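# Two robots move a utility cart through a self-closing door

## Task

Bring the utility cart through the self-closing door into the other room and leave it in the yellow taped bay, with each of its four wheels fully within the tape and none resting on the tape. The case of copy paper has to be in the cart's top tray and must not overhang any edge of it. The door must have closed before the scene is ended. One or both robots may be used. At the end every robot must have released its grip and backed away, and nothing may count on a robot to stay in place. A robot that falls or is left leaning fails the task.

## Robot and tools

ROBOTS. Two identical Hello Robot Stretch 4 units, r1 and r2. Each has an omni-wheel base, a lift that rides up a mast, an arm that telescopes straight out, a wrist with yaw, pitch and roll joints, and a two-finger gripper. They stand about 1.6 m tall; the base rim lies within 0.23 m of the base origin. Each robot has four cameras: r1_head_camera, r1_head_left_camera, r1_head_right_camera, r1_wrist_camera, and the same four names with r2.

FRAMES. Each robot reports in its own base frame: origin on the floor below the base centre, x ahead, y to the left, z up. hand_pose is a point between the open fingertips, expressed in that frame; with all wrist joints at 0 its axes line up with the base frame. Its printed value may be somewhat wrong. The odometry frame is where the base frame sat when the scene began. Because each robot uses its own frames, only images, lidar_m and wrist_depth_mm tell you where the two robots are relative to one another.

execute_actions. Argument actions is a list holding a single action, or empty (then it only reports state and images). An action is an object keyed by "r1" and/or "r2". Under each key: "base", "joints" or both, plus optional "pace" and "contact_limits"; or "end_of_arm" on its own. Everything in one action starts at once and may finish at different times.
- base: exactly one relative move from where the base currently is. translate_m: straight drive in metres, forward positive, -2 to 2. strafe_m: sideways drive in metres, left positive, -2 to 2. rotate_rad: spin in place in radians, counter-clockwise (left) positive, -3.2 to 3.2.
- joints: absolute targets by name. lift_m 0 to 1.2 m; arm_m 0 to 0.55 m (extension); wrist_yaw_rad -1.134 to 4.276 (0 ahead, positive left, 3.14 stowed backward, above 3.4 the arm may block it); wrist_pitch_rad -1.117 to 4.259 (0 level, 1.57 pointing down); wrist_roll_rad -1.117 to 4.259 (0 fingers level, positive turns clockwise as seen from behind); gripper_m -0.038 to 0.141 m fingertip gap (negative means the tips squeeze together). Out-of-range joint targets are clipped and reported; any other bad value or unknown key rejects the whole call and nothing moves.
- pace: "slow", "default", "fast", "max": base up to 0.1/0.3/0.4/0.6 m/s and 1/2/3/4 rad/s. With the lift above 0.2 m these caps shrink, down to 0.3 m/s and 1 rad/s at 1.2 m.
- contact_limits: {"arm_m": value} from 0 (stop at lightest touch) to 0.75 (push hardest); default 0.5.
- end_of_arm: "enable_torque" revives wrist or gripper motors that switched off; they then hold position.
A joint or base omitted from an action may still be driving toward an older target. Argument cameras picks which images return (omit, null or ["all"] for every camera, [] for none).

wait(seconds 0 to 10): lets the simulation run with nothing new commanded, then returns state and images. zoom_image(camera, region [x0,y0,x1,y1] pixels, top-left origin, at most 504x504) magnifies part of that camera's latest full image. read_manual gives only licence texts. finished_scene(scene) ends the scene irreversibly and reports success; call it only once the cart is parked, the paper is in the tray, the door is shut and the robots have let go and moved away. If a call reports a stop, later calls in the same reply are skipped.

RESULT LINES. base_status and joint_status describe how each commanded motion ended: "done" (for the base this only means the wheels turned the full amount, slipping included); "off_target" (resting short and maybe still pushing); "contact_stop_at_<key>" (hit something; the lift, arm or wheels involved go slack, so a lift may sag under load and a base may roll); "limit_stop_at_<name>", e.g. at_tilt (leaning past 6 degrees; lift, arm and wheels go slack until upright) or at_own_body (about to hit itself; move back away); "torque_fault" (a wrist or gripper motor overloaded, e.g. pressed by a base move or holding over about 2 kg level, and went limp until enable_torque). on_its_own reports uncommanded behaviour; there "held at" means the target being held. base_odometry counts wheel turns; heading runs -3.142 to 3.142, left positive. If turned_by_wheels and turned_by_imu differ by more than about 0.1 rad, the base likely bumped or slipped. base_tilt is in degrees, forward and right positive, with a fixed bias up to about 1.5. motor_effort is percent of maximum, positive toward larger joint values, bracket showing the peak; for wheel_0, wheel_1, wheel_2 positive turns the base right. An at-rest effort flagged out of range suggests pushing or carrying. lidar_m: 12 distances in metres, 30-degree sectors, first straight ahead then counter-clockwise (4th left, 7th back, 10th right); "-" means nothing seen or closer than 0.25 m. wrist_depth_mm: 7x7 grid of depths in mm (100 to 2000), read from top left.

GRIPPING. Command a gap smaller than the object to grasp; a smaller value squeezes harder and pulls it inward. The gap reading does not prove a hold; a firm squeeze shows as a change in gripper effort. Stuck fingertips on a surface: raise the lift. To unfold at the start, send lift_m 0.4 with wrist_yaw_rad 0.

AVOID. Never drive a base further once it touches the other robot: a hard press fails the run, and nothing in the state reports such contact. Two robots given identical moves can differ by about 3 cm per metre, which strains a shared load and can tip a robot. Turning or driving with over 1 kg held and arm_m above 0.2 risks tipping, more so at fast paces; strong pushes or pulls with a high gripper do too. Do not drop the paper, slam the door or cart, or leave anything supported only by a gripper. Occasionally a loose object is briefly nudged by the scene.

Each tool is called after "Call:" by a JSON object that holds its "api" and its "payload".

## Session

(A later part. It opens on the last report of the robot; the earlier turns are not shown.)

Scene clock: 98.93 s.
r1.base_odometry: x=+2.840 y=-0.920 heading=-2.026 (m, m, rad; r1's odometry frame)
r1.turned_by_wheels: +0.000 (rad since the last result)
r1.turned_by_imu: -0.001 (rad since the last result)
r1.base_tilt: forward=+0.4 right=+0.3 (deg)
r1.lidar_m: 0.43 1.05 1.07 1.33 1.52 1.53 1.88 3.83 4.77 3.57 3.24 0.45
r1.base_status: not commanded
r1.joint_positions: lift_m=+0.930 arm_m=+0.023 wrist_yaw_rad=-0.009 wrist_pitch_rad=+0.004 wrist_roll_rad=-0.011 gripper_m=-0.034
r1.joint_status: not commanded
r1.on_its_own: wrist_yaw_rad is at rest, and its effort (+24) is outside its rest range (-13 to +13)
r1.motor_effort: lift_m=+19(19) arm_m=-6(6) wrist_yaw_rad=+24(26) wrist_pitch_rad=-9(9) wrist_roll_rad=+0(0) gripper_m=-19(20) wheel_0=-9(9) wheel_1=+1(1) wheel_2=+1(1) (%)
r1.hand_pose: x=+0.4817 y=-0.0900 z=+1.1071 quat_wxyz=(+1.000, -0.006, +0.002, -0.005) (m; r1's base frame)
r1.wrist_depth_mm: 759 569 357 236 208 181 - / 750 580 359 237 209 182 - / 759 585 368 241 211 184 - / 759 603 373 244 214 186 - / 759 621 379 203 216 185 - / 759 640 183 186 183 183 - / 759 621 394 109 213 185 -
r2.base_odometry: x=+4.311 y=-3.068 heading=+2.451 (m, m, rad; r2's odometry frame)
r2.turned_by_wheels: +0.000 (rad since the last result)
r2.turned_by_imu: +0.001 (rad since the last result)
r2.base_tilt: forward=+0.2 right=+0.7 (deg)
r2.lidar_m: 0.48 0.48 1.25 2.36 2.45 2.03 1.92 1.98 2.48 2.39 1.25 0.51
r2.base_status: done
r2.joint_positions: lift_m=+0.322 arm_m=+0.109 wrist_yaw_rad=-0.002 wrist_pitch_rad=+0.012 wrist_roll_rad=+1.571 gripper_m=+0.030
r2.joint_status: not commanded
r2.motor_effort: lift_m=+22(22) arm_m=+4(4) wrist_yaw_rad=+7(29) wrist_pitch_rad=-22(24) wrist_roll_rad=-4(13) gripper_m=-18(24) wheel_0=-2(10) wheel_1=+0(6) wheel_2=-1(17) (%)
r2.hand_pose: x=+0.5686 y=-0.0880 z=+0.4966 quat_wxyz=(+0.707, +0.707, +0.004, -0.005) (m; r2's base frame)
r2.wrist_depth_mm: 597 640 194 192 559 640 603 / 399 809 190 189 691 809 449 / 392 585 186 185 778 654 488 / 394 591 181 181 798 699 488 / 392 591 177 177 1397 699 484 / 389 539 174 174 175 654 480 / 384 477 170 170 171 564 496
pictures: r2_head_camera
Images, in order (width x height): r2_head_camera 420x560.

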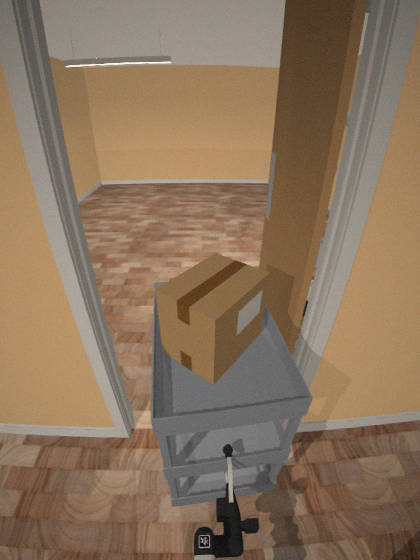

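Call:
{"api": "execute_actions", "payload": {"actions": [{"r2":{"base":{"translate_m":-0.55}}}], "cameras": []}}

Call:
{"api": "execute_actions", "payload": {"actions": [{"r2":{"base":{"strafe_m":0.35},"pace":"slow"},"r1":{"base":{"strafe_m":-0.13},"joints":{"arm_m":0.116},"pace":"slow"}}], "cameras": []}}

Call:
{"api": "execute_actions", "payload": {"actions": [{"r2":{"base":{"translate_m":-0.75}},"r1":{"joints":{"gripper_m":0.1}}}], "cameras": ["r2_head_right_camera","r1_head_right_camera"]}}

Scene clock: 103.13 s.
r1.base_odometry: x=+2.840 y=-0.920 heading=-2.026 (m, m, rad; r1's odometry frame)
r1.turned_by_wheels: +0.000 (rad since the last result)
r1.turned_by_imu: -0.002 (rad since the last result)
r1.base_tilt: forward=+0.4 right=+0.1 (deg)
r1.lidar_m: 0.43 1.05 1.08 1.34 1.51 1.53 1.89 3.82 4.79 3.56 3.23 0.45
r1.base_status: not commanded
r1.joint_positions: lift_m=+0.930 arm_m=+0.023 wrist_yaw_rad=-0.009 wrist_pitch_rad=+0.004 wrist_roll_rad=-0.011 gripper_m=-0.034
r1.joint_status: not commanded
r1.on_its_own: wrist_yaw_rad is at rest, and its effort (+26) is outside its rest range (-13 to +13)
r1.motor_effort: lift_m=+19(19) arm_m=-6(6) wrist_yaw_rad=+26(24) wrist_pitch_rad=-10(9) wrist_roll_rad=-1(1) gripper_m=-20(20) wheel_0=-9(9) wheel_1=+1(1) wheel_2=+1(2) (%)
r1.hand_pose: x=+0.4817 y=-0.0900 z=+1.1071 quat_wxyz=(+1.000, -0.006, +0.002, -0.005) (m; r1's base frame)
r1.wrist_depth_mm: 768 564 355 236 208 181 - / 759 574 362 238 210 181 - / 759 591 364 240 211 184 - / 768 603 373 243 213 185 - / 759 621 377 204 215 186 - / 759 640 183 187 183 182 - / 750 634 394 109 213 184 -
r2.base_odometry: x=+4.736 y=-3.418 heading=+2.452 (m, m, rad; r2's odometry frame)
r2.turned_by_wheels: +0.000 (rad since the last result)
r2.turned_by_imu: +0.005 (rad since the last result)
r2.base_tilt: forward=+0.2 right=+0.6 (deg)
r2.lidar_m: 0.49 0.49 2.05 2.34 1.98 1.43 1.37 1.42 1.95 2.39 2.02 0.53
r2.base_status: done
r2.joint_positions: lift_m=+0.322 arm_m=+0.109 wrist_yaw_rad=+0.003 wrist_pitch_rad=+0.012 wrist_roll_rad=+1.569 gripper_m=+0.030
r2.joint_status: not commanded
r2.motor_effort: lift_m=+22(22) arm_m=+4(4) wrist_yaw_rad=-8(23) wrist_pitch_rad=-20(24) wrist_roll_rad=+3(4) gripper_m=-18(26) wheel_0=+2(9) wheel_1=+1(5) wheel_2=+0(18) (%)
r2.hand_pose: x=+0.5690 y=-0.0865 z=+0.4967 quat_wxyz=(+0.708, +0.706, +0.005, -0.003) (m; r2's base frame)
r2.wrist_depth_mm: 1078 1078 177 177 177 991 699 / 387 1098 176 176 176 1008 462 / 389 585 175 175 175 654 488 / 392 591 174 173 175 707 492 / 392 585 173 173 174 707 492 / 389 549 172 172 173 647 484 / 387 469 172 172 172 564 492
pictures: none
No camera images: the call's "cameras" was empty. Leave "cameras" out to get every camera's image.

Scene clock: 107.77 s.
r1.base_odometry: x=+2.723 y=-0.863 heading=-2.025 (m, m, rad; r1's odometry frame)
r1.turned_by_wheels: +0.000 (rad since the last result)
r1.turned_by_imu: -0.001 (rad since the last result)
r1.base_tilt: forward=+0.4 right=+0.2 (deg)
r1.lidar_m: 0.52 0.92 1.14 1.40 1.62 1.63 2.01 4.08 4.69 3.47 3.14 0.55
r1.base_status: done
r1.joint_positions: lift_m=+0.930 arm_m=+0.116 wrist_yaw_rad=+0.010 wrist_pitch_rad=+0.003 wrist_roll_rad=-0.011 gripper_m=-0.034
r1.joint_status: all done
r1.on_its_own: wrist_yaw_rad is at rest, and its effort (-29) is outside its rest range (-13 to +13)
r1.motor_effort: lift_m=+19(19) arm_m=+2(6) wrist_yaw_rad=-29(26) wrist_pitch_rad=-5(8) wrist_roll_rad=-1(0) gripper_m=-22(25) wheel_0=+5(8) wheel_1=-3(6) wheel_2=+4(4) (%)
r1.hand_pose: x=+0.5758 y=-0.0847 z=+1.1075 quat_wxyz=(+1.000, -0.006, +0.001, +0.005) (m; r1's base frame)
r1.wrist_depth_mm: 609 410 309 230 208 209 - / 615 415 312 233 210 204 - / 621 418 315 234 212 199 - / 627 424 320 236 214 196 - / 654 433 324 237 216 196 - / 676 439 183 182 182 198 - / 691 392 343 109 214 195 -
r2.base_odometry: x=+4.513 y=-3.688 heading=+2.451 (m, m, rad; r2's odometry frame)
r2.turned_by_wheels: -0.001 (rad since the last result)
r2.turned_by_imu: -0.003 (rad since the last result)
r2.base_tilt: forward=+0.3 right=+0.7 (deg)
r2.lidar_m: 0.50 1.47 2.02 1.98 1.97 1.44 1.36 1.42 1.95 2.72 2.04 0.47
r2.base_status: done
r2.joint_positions: lift_m=+0.322 arm_m=+0.109 wrist_yaw_rad=-0.009 wrist_pitch_rad=+0.011 wrist_roll_rad=+1.564 gripper_m=+0.030
r2.joint_status: not commanded
r2.on_its_own: wrist_yaw_rad is at rest, and its effort (+26) is outside its rest range (-13 to +13); wrist_roll_rad is at rest, and its effort (+17) is outside its rest range (-13 to +13)
r2.motor_effort: lift_m=+22(22) arm_m=+4(4) wrist_yaw_rad=+26(36) wrist_pitch_rad=-19(21) wrist_roll_rad=+17(17) gripper_m=-18(18) wheel_0=-7(11) wheel_1=+0(6) wheel_2=-4(6) (%)
r2.hand_pose: x=+0.5680 y=-0.0900 z=+0.4969 quat_wxyz=(+0.709, +0.705, +0.001, -0.007) (m; r2's base frame)
r2.wrist_depth_mm: 382 492 104 104 104 615 492 / 384 535 112 112 112 668 492 / 389 585 122 121 121 715 496 / 389 585 133 132 133 676 488 / 389 634 146 146 148 621 488 / 389 1078 165 162 166 878 466 / 384 1078 181 173 193 820 427
pictures: none
No camera images: the call's "cameras" was empty. Leave "cameras" out to get every camera's image.

Scene clock: 111.77 s.
r1.base_odometry: x=+2.723 y=-0.863 heading=-2.025 (m, m, rad; r1's odometry frame)
r1.turned_by_wheels: +0.000 (rad since the last result)
r1.turned_by_imu: -0.002 (rad since the last result)
r1.base_tilt: forward=+0.3 right=+0.2 (deg)
r1.lidar_m: 1.28 1.14 1.16 1.42 1.62 1.64 2.03 4.05 4.68 3.46 3.13 1.98
r1.base_status: not commanded
r1.joint_positions: lift_m=+0.930 arm_m=+0.116 wrist_yaw_rad=+0.000 wrist_pitch_rad=+0.002 wrist_roll_rad=-0.011 gripper_m=+0.100
r1.joint_status: all done
r1.motor_effort: lift_m=+19(19) arm_m=+2(2) wrist_yaw_rad=+0(31) wrist_pitch_rad=-6(5) wrist_roll_rad=+1(0) gripper_m=+1(26) wheel_0=+1(5) wheel_1=+0(3) wheel_2=+1(5) (%)
r1.hand_pose: x=+0.5750 y=-0.0874 z=+1.1075 quat_wxyz=(+1.000, -0.006, +0.001, +0.000) (m; r1's base frame)
r1.wrist_depth_mm: 778 891 1060 1308 1661 - - / 778 891 1060 1255 1661 - - / 768 891 1042 1255 1661 - - / 768 891 1060 1281 1661 - - / 768 891 1042 1229 1499 - - / 768 842 215 1205 1464 - - / 768 831 976 109 1708 - -
r2.base_odometry: x=+5.091 y=-4.165 heading=+2.451 (m, m, rad; r2's odometry frame)
r2.turned_by_wheels: +0.000 (rad since the last result)
r2.turned_by_imu: +0.005 (rad since the last result)
r2.base_tilt: forward=+0.3 right=+0.7 (deg)
r2.lidar_m: 0.50 2.25 2.08 1.99 0.89 0.64 0.62 0.63 0.87 2.44 2.86 0.52
r2.base_status: done
r2.joint_positions: lift_m=+0.322 arm_m=+0.109 wrist_yaw_rad=+0.006 wrist_pitch_rad=+0.011 wrist_roll_rad=+1.573 gripper_m=+0.030
r2.joint_status: not commanded
r2.on_its_own: wrist_yaw_rad is at rest, and its effort (-18) is outside its rest range (-13 to +13)
r2.motor_effort: lift_m=+22(22) arm_m=+4(4) wrist_yaw_rad=-18(26) wrist_pitch_rad=-19(21) wrist_roll_rad=-7(17) gripper_m=-16(18) wheel_0=+2(12) wheel_1=+0(6) wheel_2=+3(15) (%)
r2.hand_pose: x=+0.5693 y=-0.0857 z=+0.4969 quat_wxyz=(+0.706, +0.708, +0.006, -0.002) (m; r2's base frame)
r2.wrist_depth_mm: 410 1863 163 162 163 1008 554 / 387 580 164 164 165 654 484 / 389 585 167 167 167 707 488 / 392 585 168 168 169 715 488 / 392 585 171 170 171 715 484 / 389 535 173 172 174 654 488 / 384 469 175 174 176 559 496
pictures: r1_head_right_camera, r2_head_right_camera
Images, in order (width x height): r1_head_right_camera 420x672, r2_head_right_camera 420x672.

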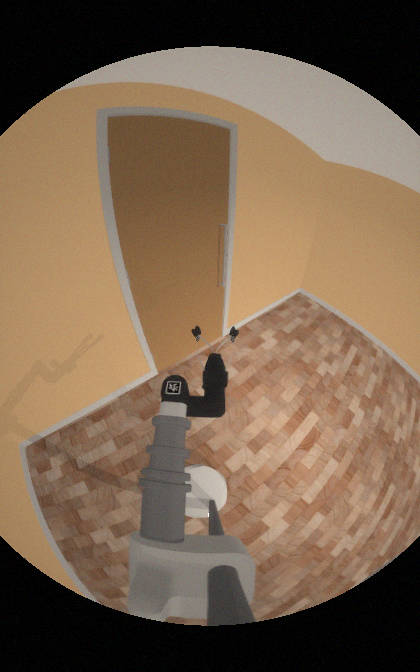

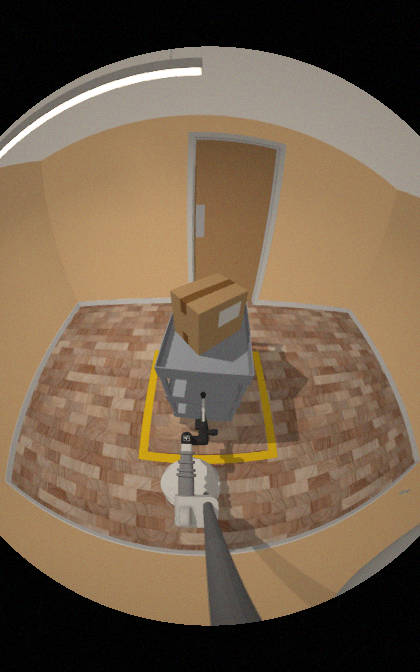

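Call:
{"api": "execute_actions", "payload": {"actions": [{"r2":{"base":{"translate_m":-0.15}}}], "cameras": []}}

Call:
{"api": "execute_actions", "payload": {"actions": [{"r2":{"joints":{"gripper_m":0.141}}}], "cameras": []}}

Call:
{"api": "execute_actions", "payload": {"actions": [{"r2":{"base":{"translate_m":-0.12},"joints":{"arm_m":0}}}], "cameras": []}}

Call:
{"api": "execute_actions", "payload": {"actions": [{"r2":{"base":{"strafe_m":-0.7},"pace":"max"}}], "cameras": ["r2_head_left_camera"]}}

Scene clock: 114.43 s.
r1.base_odometry: x=+2.723 y=-0.863 heading=-2.025 (m, m, rad; r1's odometry frame)
r1.turned_by_wheels: +0.000 (rad since the last result)
r1.turned_by_imu: -0.001 (rad since the last result)
r1.base_tilt: forward=+0.4 right=+0.2 (deg)
r1.lidar_m: 1.28 1.12 1.16 1.44 1.62 1.63 2.03 4.04 4.67 3.47 3.13 1.97
r1.base_status: not commanded
r1.joint_positions: lift_m=+0.930 arm_m=+0.116 wrist_yaw_rad=+0.000 wrist_pitch_rad=+0.002 wrist_roll_rad=-0.011 gripper_m=+0.100
r1.joint_status: not commanded
r1.motor_effort: lift_m=+19(19) arm_m=+2(2) wrist_yaw_rad=+1(3) wrist_pitch_rad=-5(4) wrist_roll_rad=-1(2) gripper_m=+1(1) wheel_0=+1(1) wheel_1=+0(0) wheel_2=+1(1) (%)
r1.hand_pose: x=+0.5750 y=-0.0874 z=+1.1075 quat_wxyz=(+1.000, -0.006, +0.001, +0.000) (m; r1's base frame)
r1.wrist_depth_mm: 768 891 1060 1281 1708 - - / 768 878 1060 1255 1618 - - / 768 891 1025 1281 1661 - - / 768 891 1060 1281 1618 - - / 768 891 1025 1229 1537 - - / 759 842 214 1205 1430 - - / 759 842 976 109 1661 - -
r2.base_odometry: x=+5.206 y=-4.261 heading=+2.451 (m, m, rad; r2's odometry frame)
r2.turned_by_wheels: +0.000 (rad since the last result)
r2.turned_by_imu: +0.002 (rad since the last result)
r2.base_tilt: forward=+0.3 right=+0.6 (deg)
r2.lidar_m: 0.50 2.41 2.07 1.87 0.68 0.49 0.47 0.48 0.68 1.84 2.85 0.54
r2.base_status: done
r2.joint_positions: lift_m=+0.322 arm_m=+0.109 wrist_yaw_rad=+0.005 wrist_pitch_rad=+0.012 wrist_roll_rad=+1.573 gripper_m=+0.030
r2.joint_status: not commanded
r2.motor_effort: lift_m=+22(21) arm_m=+4(4) wrist_yaw_rad=-12(25) wrist_pitch_rad=-20(25) wrist_roll_rad=-8(8) gripper_m=-19(24) wheel_0=+2(5) wheel_1=-1(7) wheel_2=+0(11) (%)
r2.hand_pose: x=+0.5692 y=-0.0861 z=+0.4968 quat_wxyz=(+0.706, +0.708, +0.006, -0.002) (m; r2's base frame)
r2.wrist_depth_mm: 1983 - 176 177 1397 1008 699 / 389 - 177 176 1430 946 459 / 394 585 175 176 176 699 488 / 392 585 175 176 175 707 484 / 392 591 175 175 176 715 484 / 387 539 175 175 175 654 488 / 384 469 173 173 174 569 492
pictures: none
No camera images: the call's "cameras" was empty. Leave "cameras" out to get every camera's image.

Scene clock: 116.53 s.
r1.base_odometry: x=+2.723 y=-0.863 heading=-2.025 (m, m, rad; r1's odometry frame)
r1.turned_by_wheels: +0.000 (rad since the last result)
r1.turned_by_imu: -0.001 (rad since the last result)
r1.base_tilt: forward=+0.3 right=+0.1 (deg)
r1.lidar_m: 1.27 1.14 1.14 1.43 1.60 1.64 2.01 4.07 4.71 3.47 3.15 1.98
r1.base_status: not commanded
r1.joint_positions: lift_m=+0.930 arm_m=+0.116 wrist_yaw_rad=+0.000 wrist_pitch_rad=+0.002 wrist_roll_rad=-0.011 gripper_m=+0.100
r1.joint_status: not commanded
r1.motor_effort: lift_m=+19(19) arm_m=+2(2) wrist_yaw_rad=+1(1) wrist_pitch_rad=-4(6) wrist_roll_rad=+0(1) gripper_m=-1(1) wheel_0=+1(1) wheel_1=+0(0) wheel_2=+1(1) (%)
r1.hand_pose: x=+0.5750 y=-0.0874 z=+1.1075 quat_wxyz=(+1.000, -0.006, +0.001, +0.000) (m; r1's base frame)
r1.wrist_depth_mm: 768 891 1042 1281 1661 - - / 778 891 1060 1281 1661 - - / 768 891 1060 1255 1618 - - / 778 891 1042 1281 1661 - - / 768 878 1042 1229 1464 - - / 768 842 214 1229 1430 - - / 759 831 976 109 1661 - -
r2.base_odometry: x=+5.206 y=-4.261 heading=+2.451 (m, m, rad; r2's odometry frame)
r2.turned_by_wheels: +0.000 (rad since the last result)
r2.turned_by_imu: +0.001 (rad since the last result)
r2.base_tilt: forward=+0.3 right=+0.6 (deg)
r2.lidar_m: 0.50 2.41 2.07 1.89 0.69 0.49 0.47 0.49 0.67 1.88 2.85 0.54
r2.base_status: not commanded
r2.joint_positions: lift_m=+0.322 arm_m=+0.109 wrist_yaw_rad=+0.000 wrist_pitch_rad=+0.006 wrist_roll_rad=+1.570 gripper_m=+0.141
r2.joint_status: all done
r2.motor_effort: lift_m=+22(22) arm_m=+3(3) wrist_yaw_rad=+1(12) wrist_pitch_rad=-5(21) wrist_roll_rad=-2(8) gripper_m=+0(18) wheel_0=+2(2) wheel_1=+0(1) wheel_2=-1(1) (%)
r2.hand_pose: x=+0.5688 y=-0.0874 z=+0.4983 quat_wxyz=(+0.707, +0.707, +0.002, -0.002) (m; r2's base frame)
r2.wrist_depth_mm: - - - 189 190 1008 707 / 382 - - 189 189 1025 469 / 384 574 759 187 189 691 496 / 384 569 - 187 187 715 500 / 387 574 1983 187 187 723 496 / 382 466 187 186 187 591 492 / 377 508 1983 146 187 627 492
pictures: none
No camera images: the call's "cameras" was empty. Leave "cameras" out to get every camera's image.

Scene clock: 118.20 s.
r1.base_odometry: x=+2.723 y=-0.863 heading=-2.025 (m, m, rad; r1's odometry frame)
r1.turned_by_wheels: +0.000 (rad since the last result)
r1.turned_by_imu: -0.001 (rad since the last result)
r1.base_tilt: forward=+0.4 right=+0.1 (deg)
r1.lidar_m: 1.27 1.14 1.15 1.42 1.61 1.65 2.03 4.07 4.72 3.48 3.14 1.96
r1.base_status: not commanded
r1.joint_positions: lift_m=+0.930 arm_m=+0.116 wrist_yaw_rad=+0.000 wrist_pitch_rad=+0.002 wrist_roll_rad=-0.011 gripper_m=+0.100
r1.joint_status: not commanded
r1.motor_effort: lift_m=+19(19) arm_m=+2(2) wrist_yaw_rad=+1(1) wrist_pitch_rad=-5(6) wrist_roll_rad=-2(1) gripper_m=-3(2) wheel_0=+1(1) wheel_1=+0(0) wheel_2=+1(1) (%)
r1.hand_pose: x=+0.5750 y=-0.0874 z=+1.1075 quat_wxyz=(+1.000, -0.006, +0.001, +0.000) (m; r1's base frame)
r1.wrist_depth_mm: 778 878 1060 1308 1661 - - / 778 891 1060 1281 1661 - - / 768 878 1060 1281 1618 - - / 759 891 1042 1281 1576 - - / 768 878 1042 1229 1499 - - / 759 831 214 1229 1430 - - / 768 831 976 109 1618 - -
r2.base_odometry: x=+5.299 y=-4.338 heading=+2.451 (m, m, rad; r2's odometry frame)
r2.turned_by_wheels: +0.000 (rad since the last result)
r2.turned_by_imu: +0.000 (rad since the last result)
r2.base_tilt: forward=+0.3 right=+0.6 (deg)
r2.lidar_m: 0.62 2.55 2.06 1.42 0.52 0.36 0.32 0.37 0.50 1.40 2.86 0.66
r2.base_status: done
r2.joint_positions: lift_m=+0.322 arm_m=+0.002 wrist_yaw_rad=+0.000 wrist_pitch_rad=+0.006 wrist_roll_rad=+1.570 gripper_m=+0.141
r2.joint_status: all done
r2.motor_effort: lift_m=+22(22) arm_m=-9(9) wrist_yaw_rad=+2(1) wrist_pitch_rad=-5(5) wrist_roll_rad=-1(1) gripper_m=+0(4) wheel_0=-2(8) wheel_1=+1(6) wheel_2=-1(7) (%)
r2.hand_pose: x=+0.4610 y=-0.0874 z=+0.4983 quat_wxyz=(+0.707, +0.707, +0.002, -0.002) (m; r2's base frame)
r2.wrist_depth_mm: - - - - - 1025 715 / 418 496 - 418 1661 591 421 / 418 569 - 418 1863 691 418 / 418 569 - 415 - 723 418 / 418 569 - 413 - 732 413 / 415 462 976 415 1008 591 415 / 413 504 - 146 1808 634 415
pictures: none
No camera images: the call's "cameras" was empty. Leave "cameras" out to get every camera's image.

Scene clock: 120.83 s.
r1.base_odometry: x=+2.723 y=-0.863 heading=-2.025 (m, m, rad; r1's odometry frame)
r1.turned_by_wheels: +0.000 (rad since the last result)
r1.turned_by_imu: -0.001 (rad since the last result)
r1.base_tilt: forward=+0.4 right=+0.1 (deg)
r1.lidar_m: 1.26 1.13 1.15 1.42 1.61 1.63 2.02 4.05 4.68 3.46 3.14 1.98
r1.base_status: not commanded
r1.joint_positions: lift_m=+0.930 arm_m=+0.116 wrist_yaw_rad=+0.000 wrist_pitch_rad=+0.002 wrist_roll_rad=-0.011 gripper_m=+0.100
r1.joint_status: not commanded
r1.motor_effort: lift_m=+18(19) arm_m=+2(2) wrist_yaw_rad=+1(1) wrist_pitch_rad=-5(5) wrist_roll_rad=+1(1) gripper_m=-2(1) wheel_0=+1(1) wheel_1=+0(0) wheel_2=+1(1) (%)
r1.hand_pose: x=+0.5750 y=-0.0874 z=+1.1075 quat_wxyz=(+1.000, -0.006, +0.001, +0.000) (m; r1's base frame)
r1.wrist_depth_mm: 759 878 1042 1281 1708 - - / 778 904 1042 1281 1618 - - / 778 891 1042 1281 1661 - - / 768 891 1060 1281 1618 - - / 759 878 1042 1255 1499 - - / 759 842 214 1229 1430 - - / 759 842 991 109 1661 - -
r2.base_odometry: x=+5.745 y=-3.798 heading=+2.451 (m, m, rad; r2's odometry frame)
r2.turned_by_wheels: +0.000 (rad since the last result)
r2.turned_by_imu: +0.000 (rad since the last result)
r2.base_tilt: forward=+0.3 right=+0.7 (deg)
r2.lidar_m: 2.45 0.74 0.90 1.42 0.52 0.36 0.35 0.36 0.48 1.39 2.11 2.55
r2.base_status: done
r2.joint_positions: lift_m=+0.322 arm_m=+0.002 wrist_yaw_rad=+0.000 wrist_pitch_rad=+0.006 wrist_roll_rad=+1.570 gripper_m=+0.141
r2.joint_status: not commanded
r2.motor_effort: lift_m=+21(22) arm_m=-9(9) wrist_yaw_rad=+1(1) wrist_pitch_rad=-4(4) wrist_roll_rad=-1(0) gripper_m=+1(1) wheel_0=-1(13) wheel_1=-1(14) wheel_2=+0(1) (%)
r2.hand_pose: x=+0.4610 y=-0.0874 z=+0.4984 quat_wxyz=(+0.707, +0.707, +0.002, -0.002) (m; r2's base frame)
r2.wrist_depth_mm: - - - - - 1042 715 / - - - - - 1025 707 / - - - - - 1042 707 / - - - - - 1042 715 / - - - - - 1042 723 / - - - - 1808 842 707 / - - - 147 1756 931 699
pictures: r2_head_left_camera
Images, in order (width x height): r2_head_left_camera 420x672.

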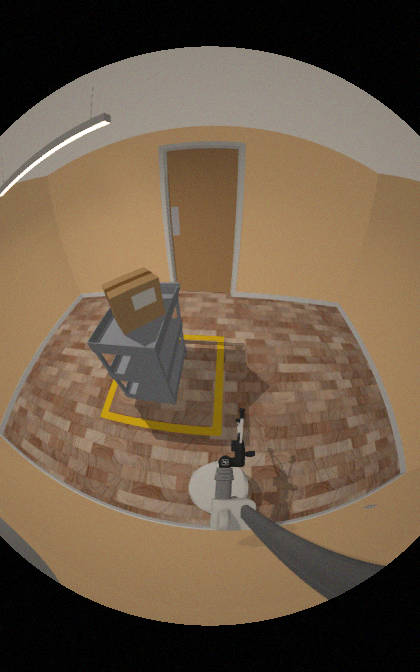

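Call:
{"api": "finished_scene", "payload": {"scene": 2}}

The scene is finished: the task was done.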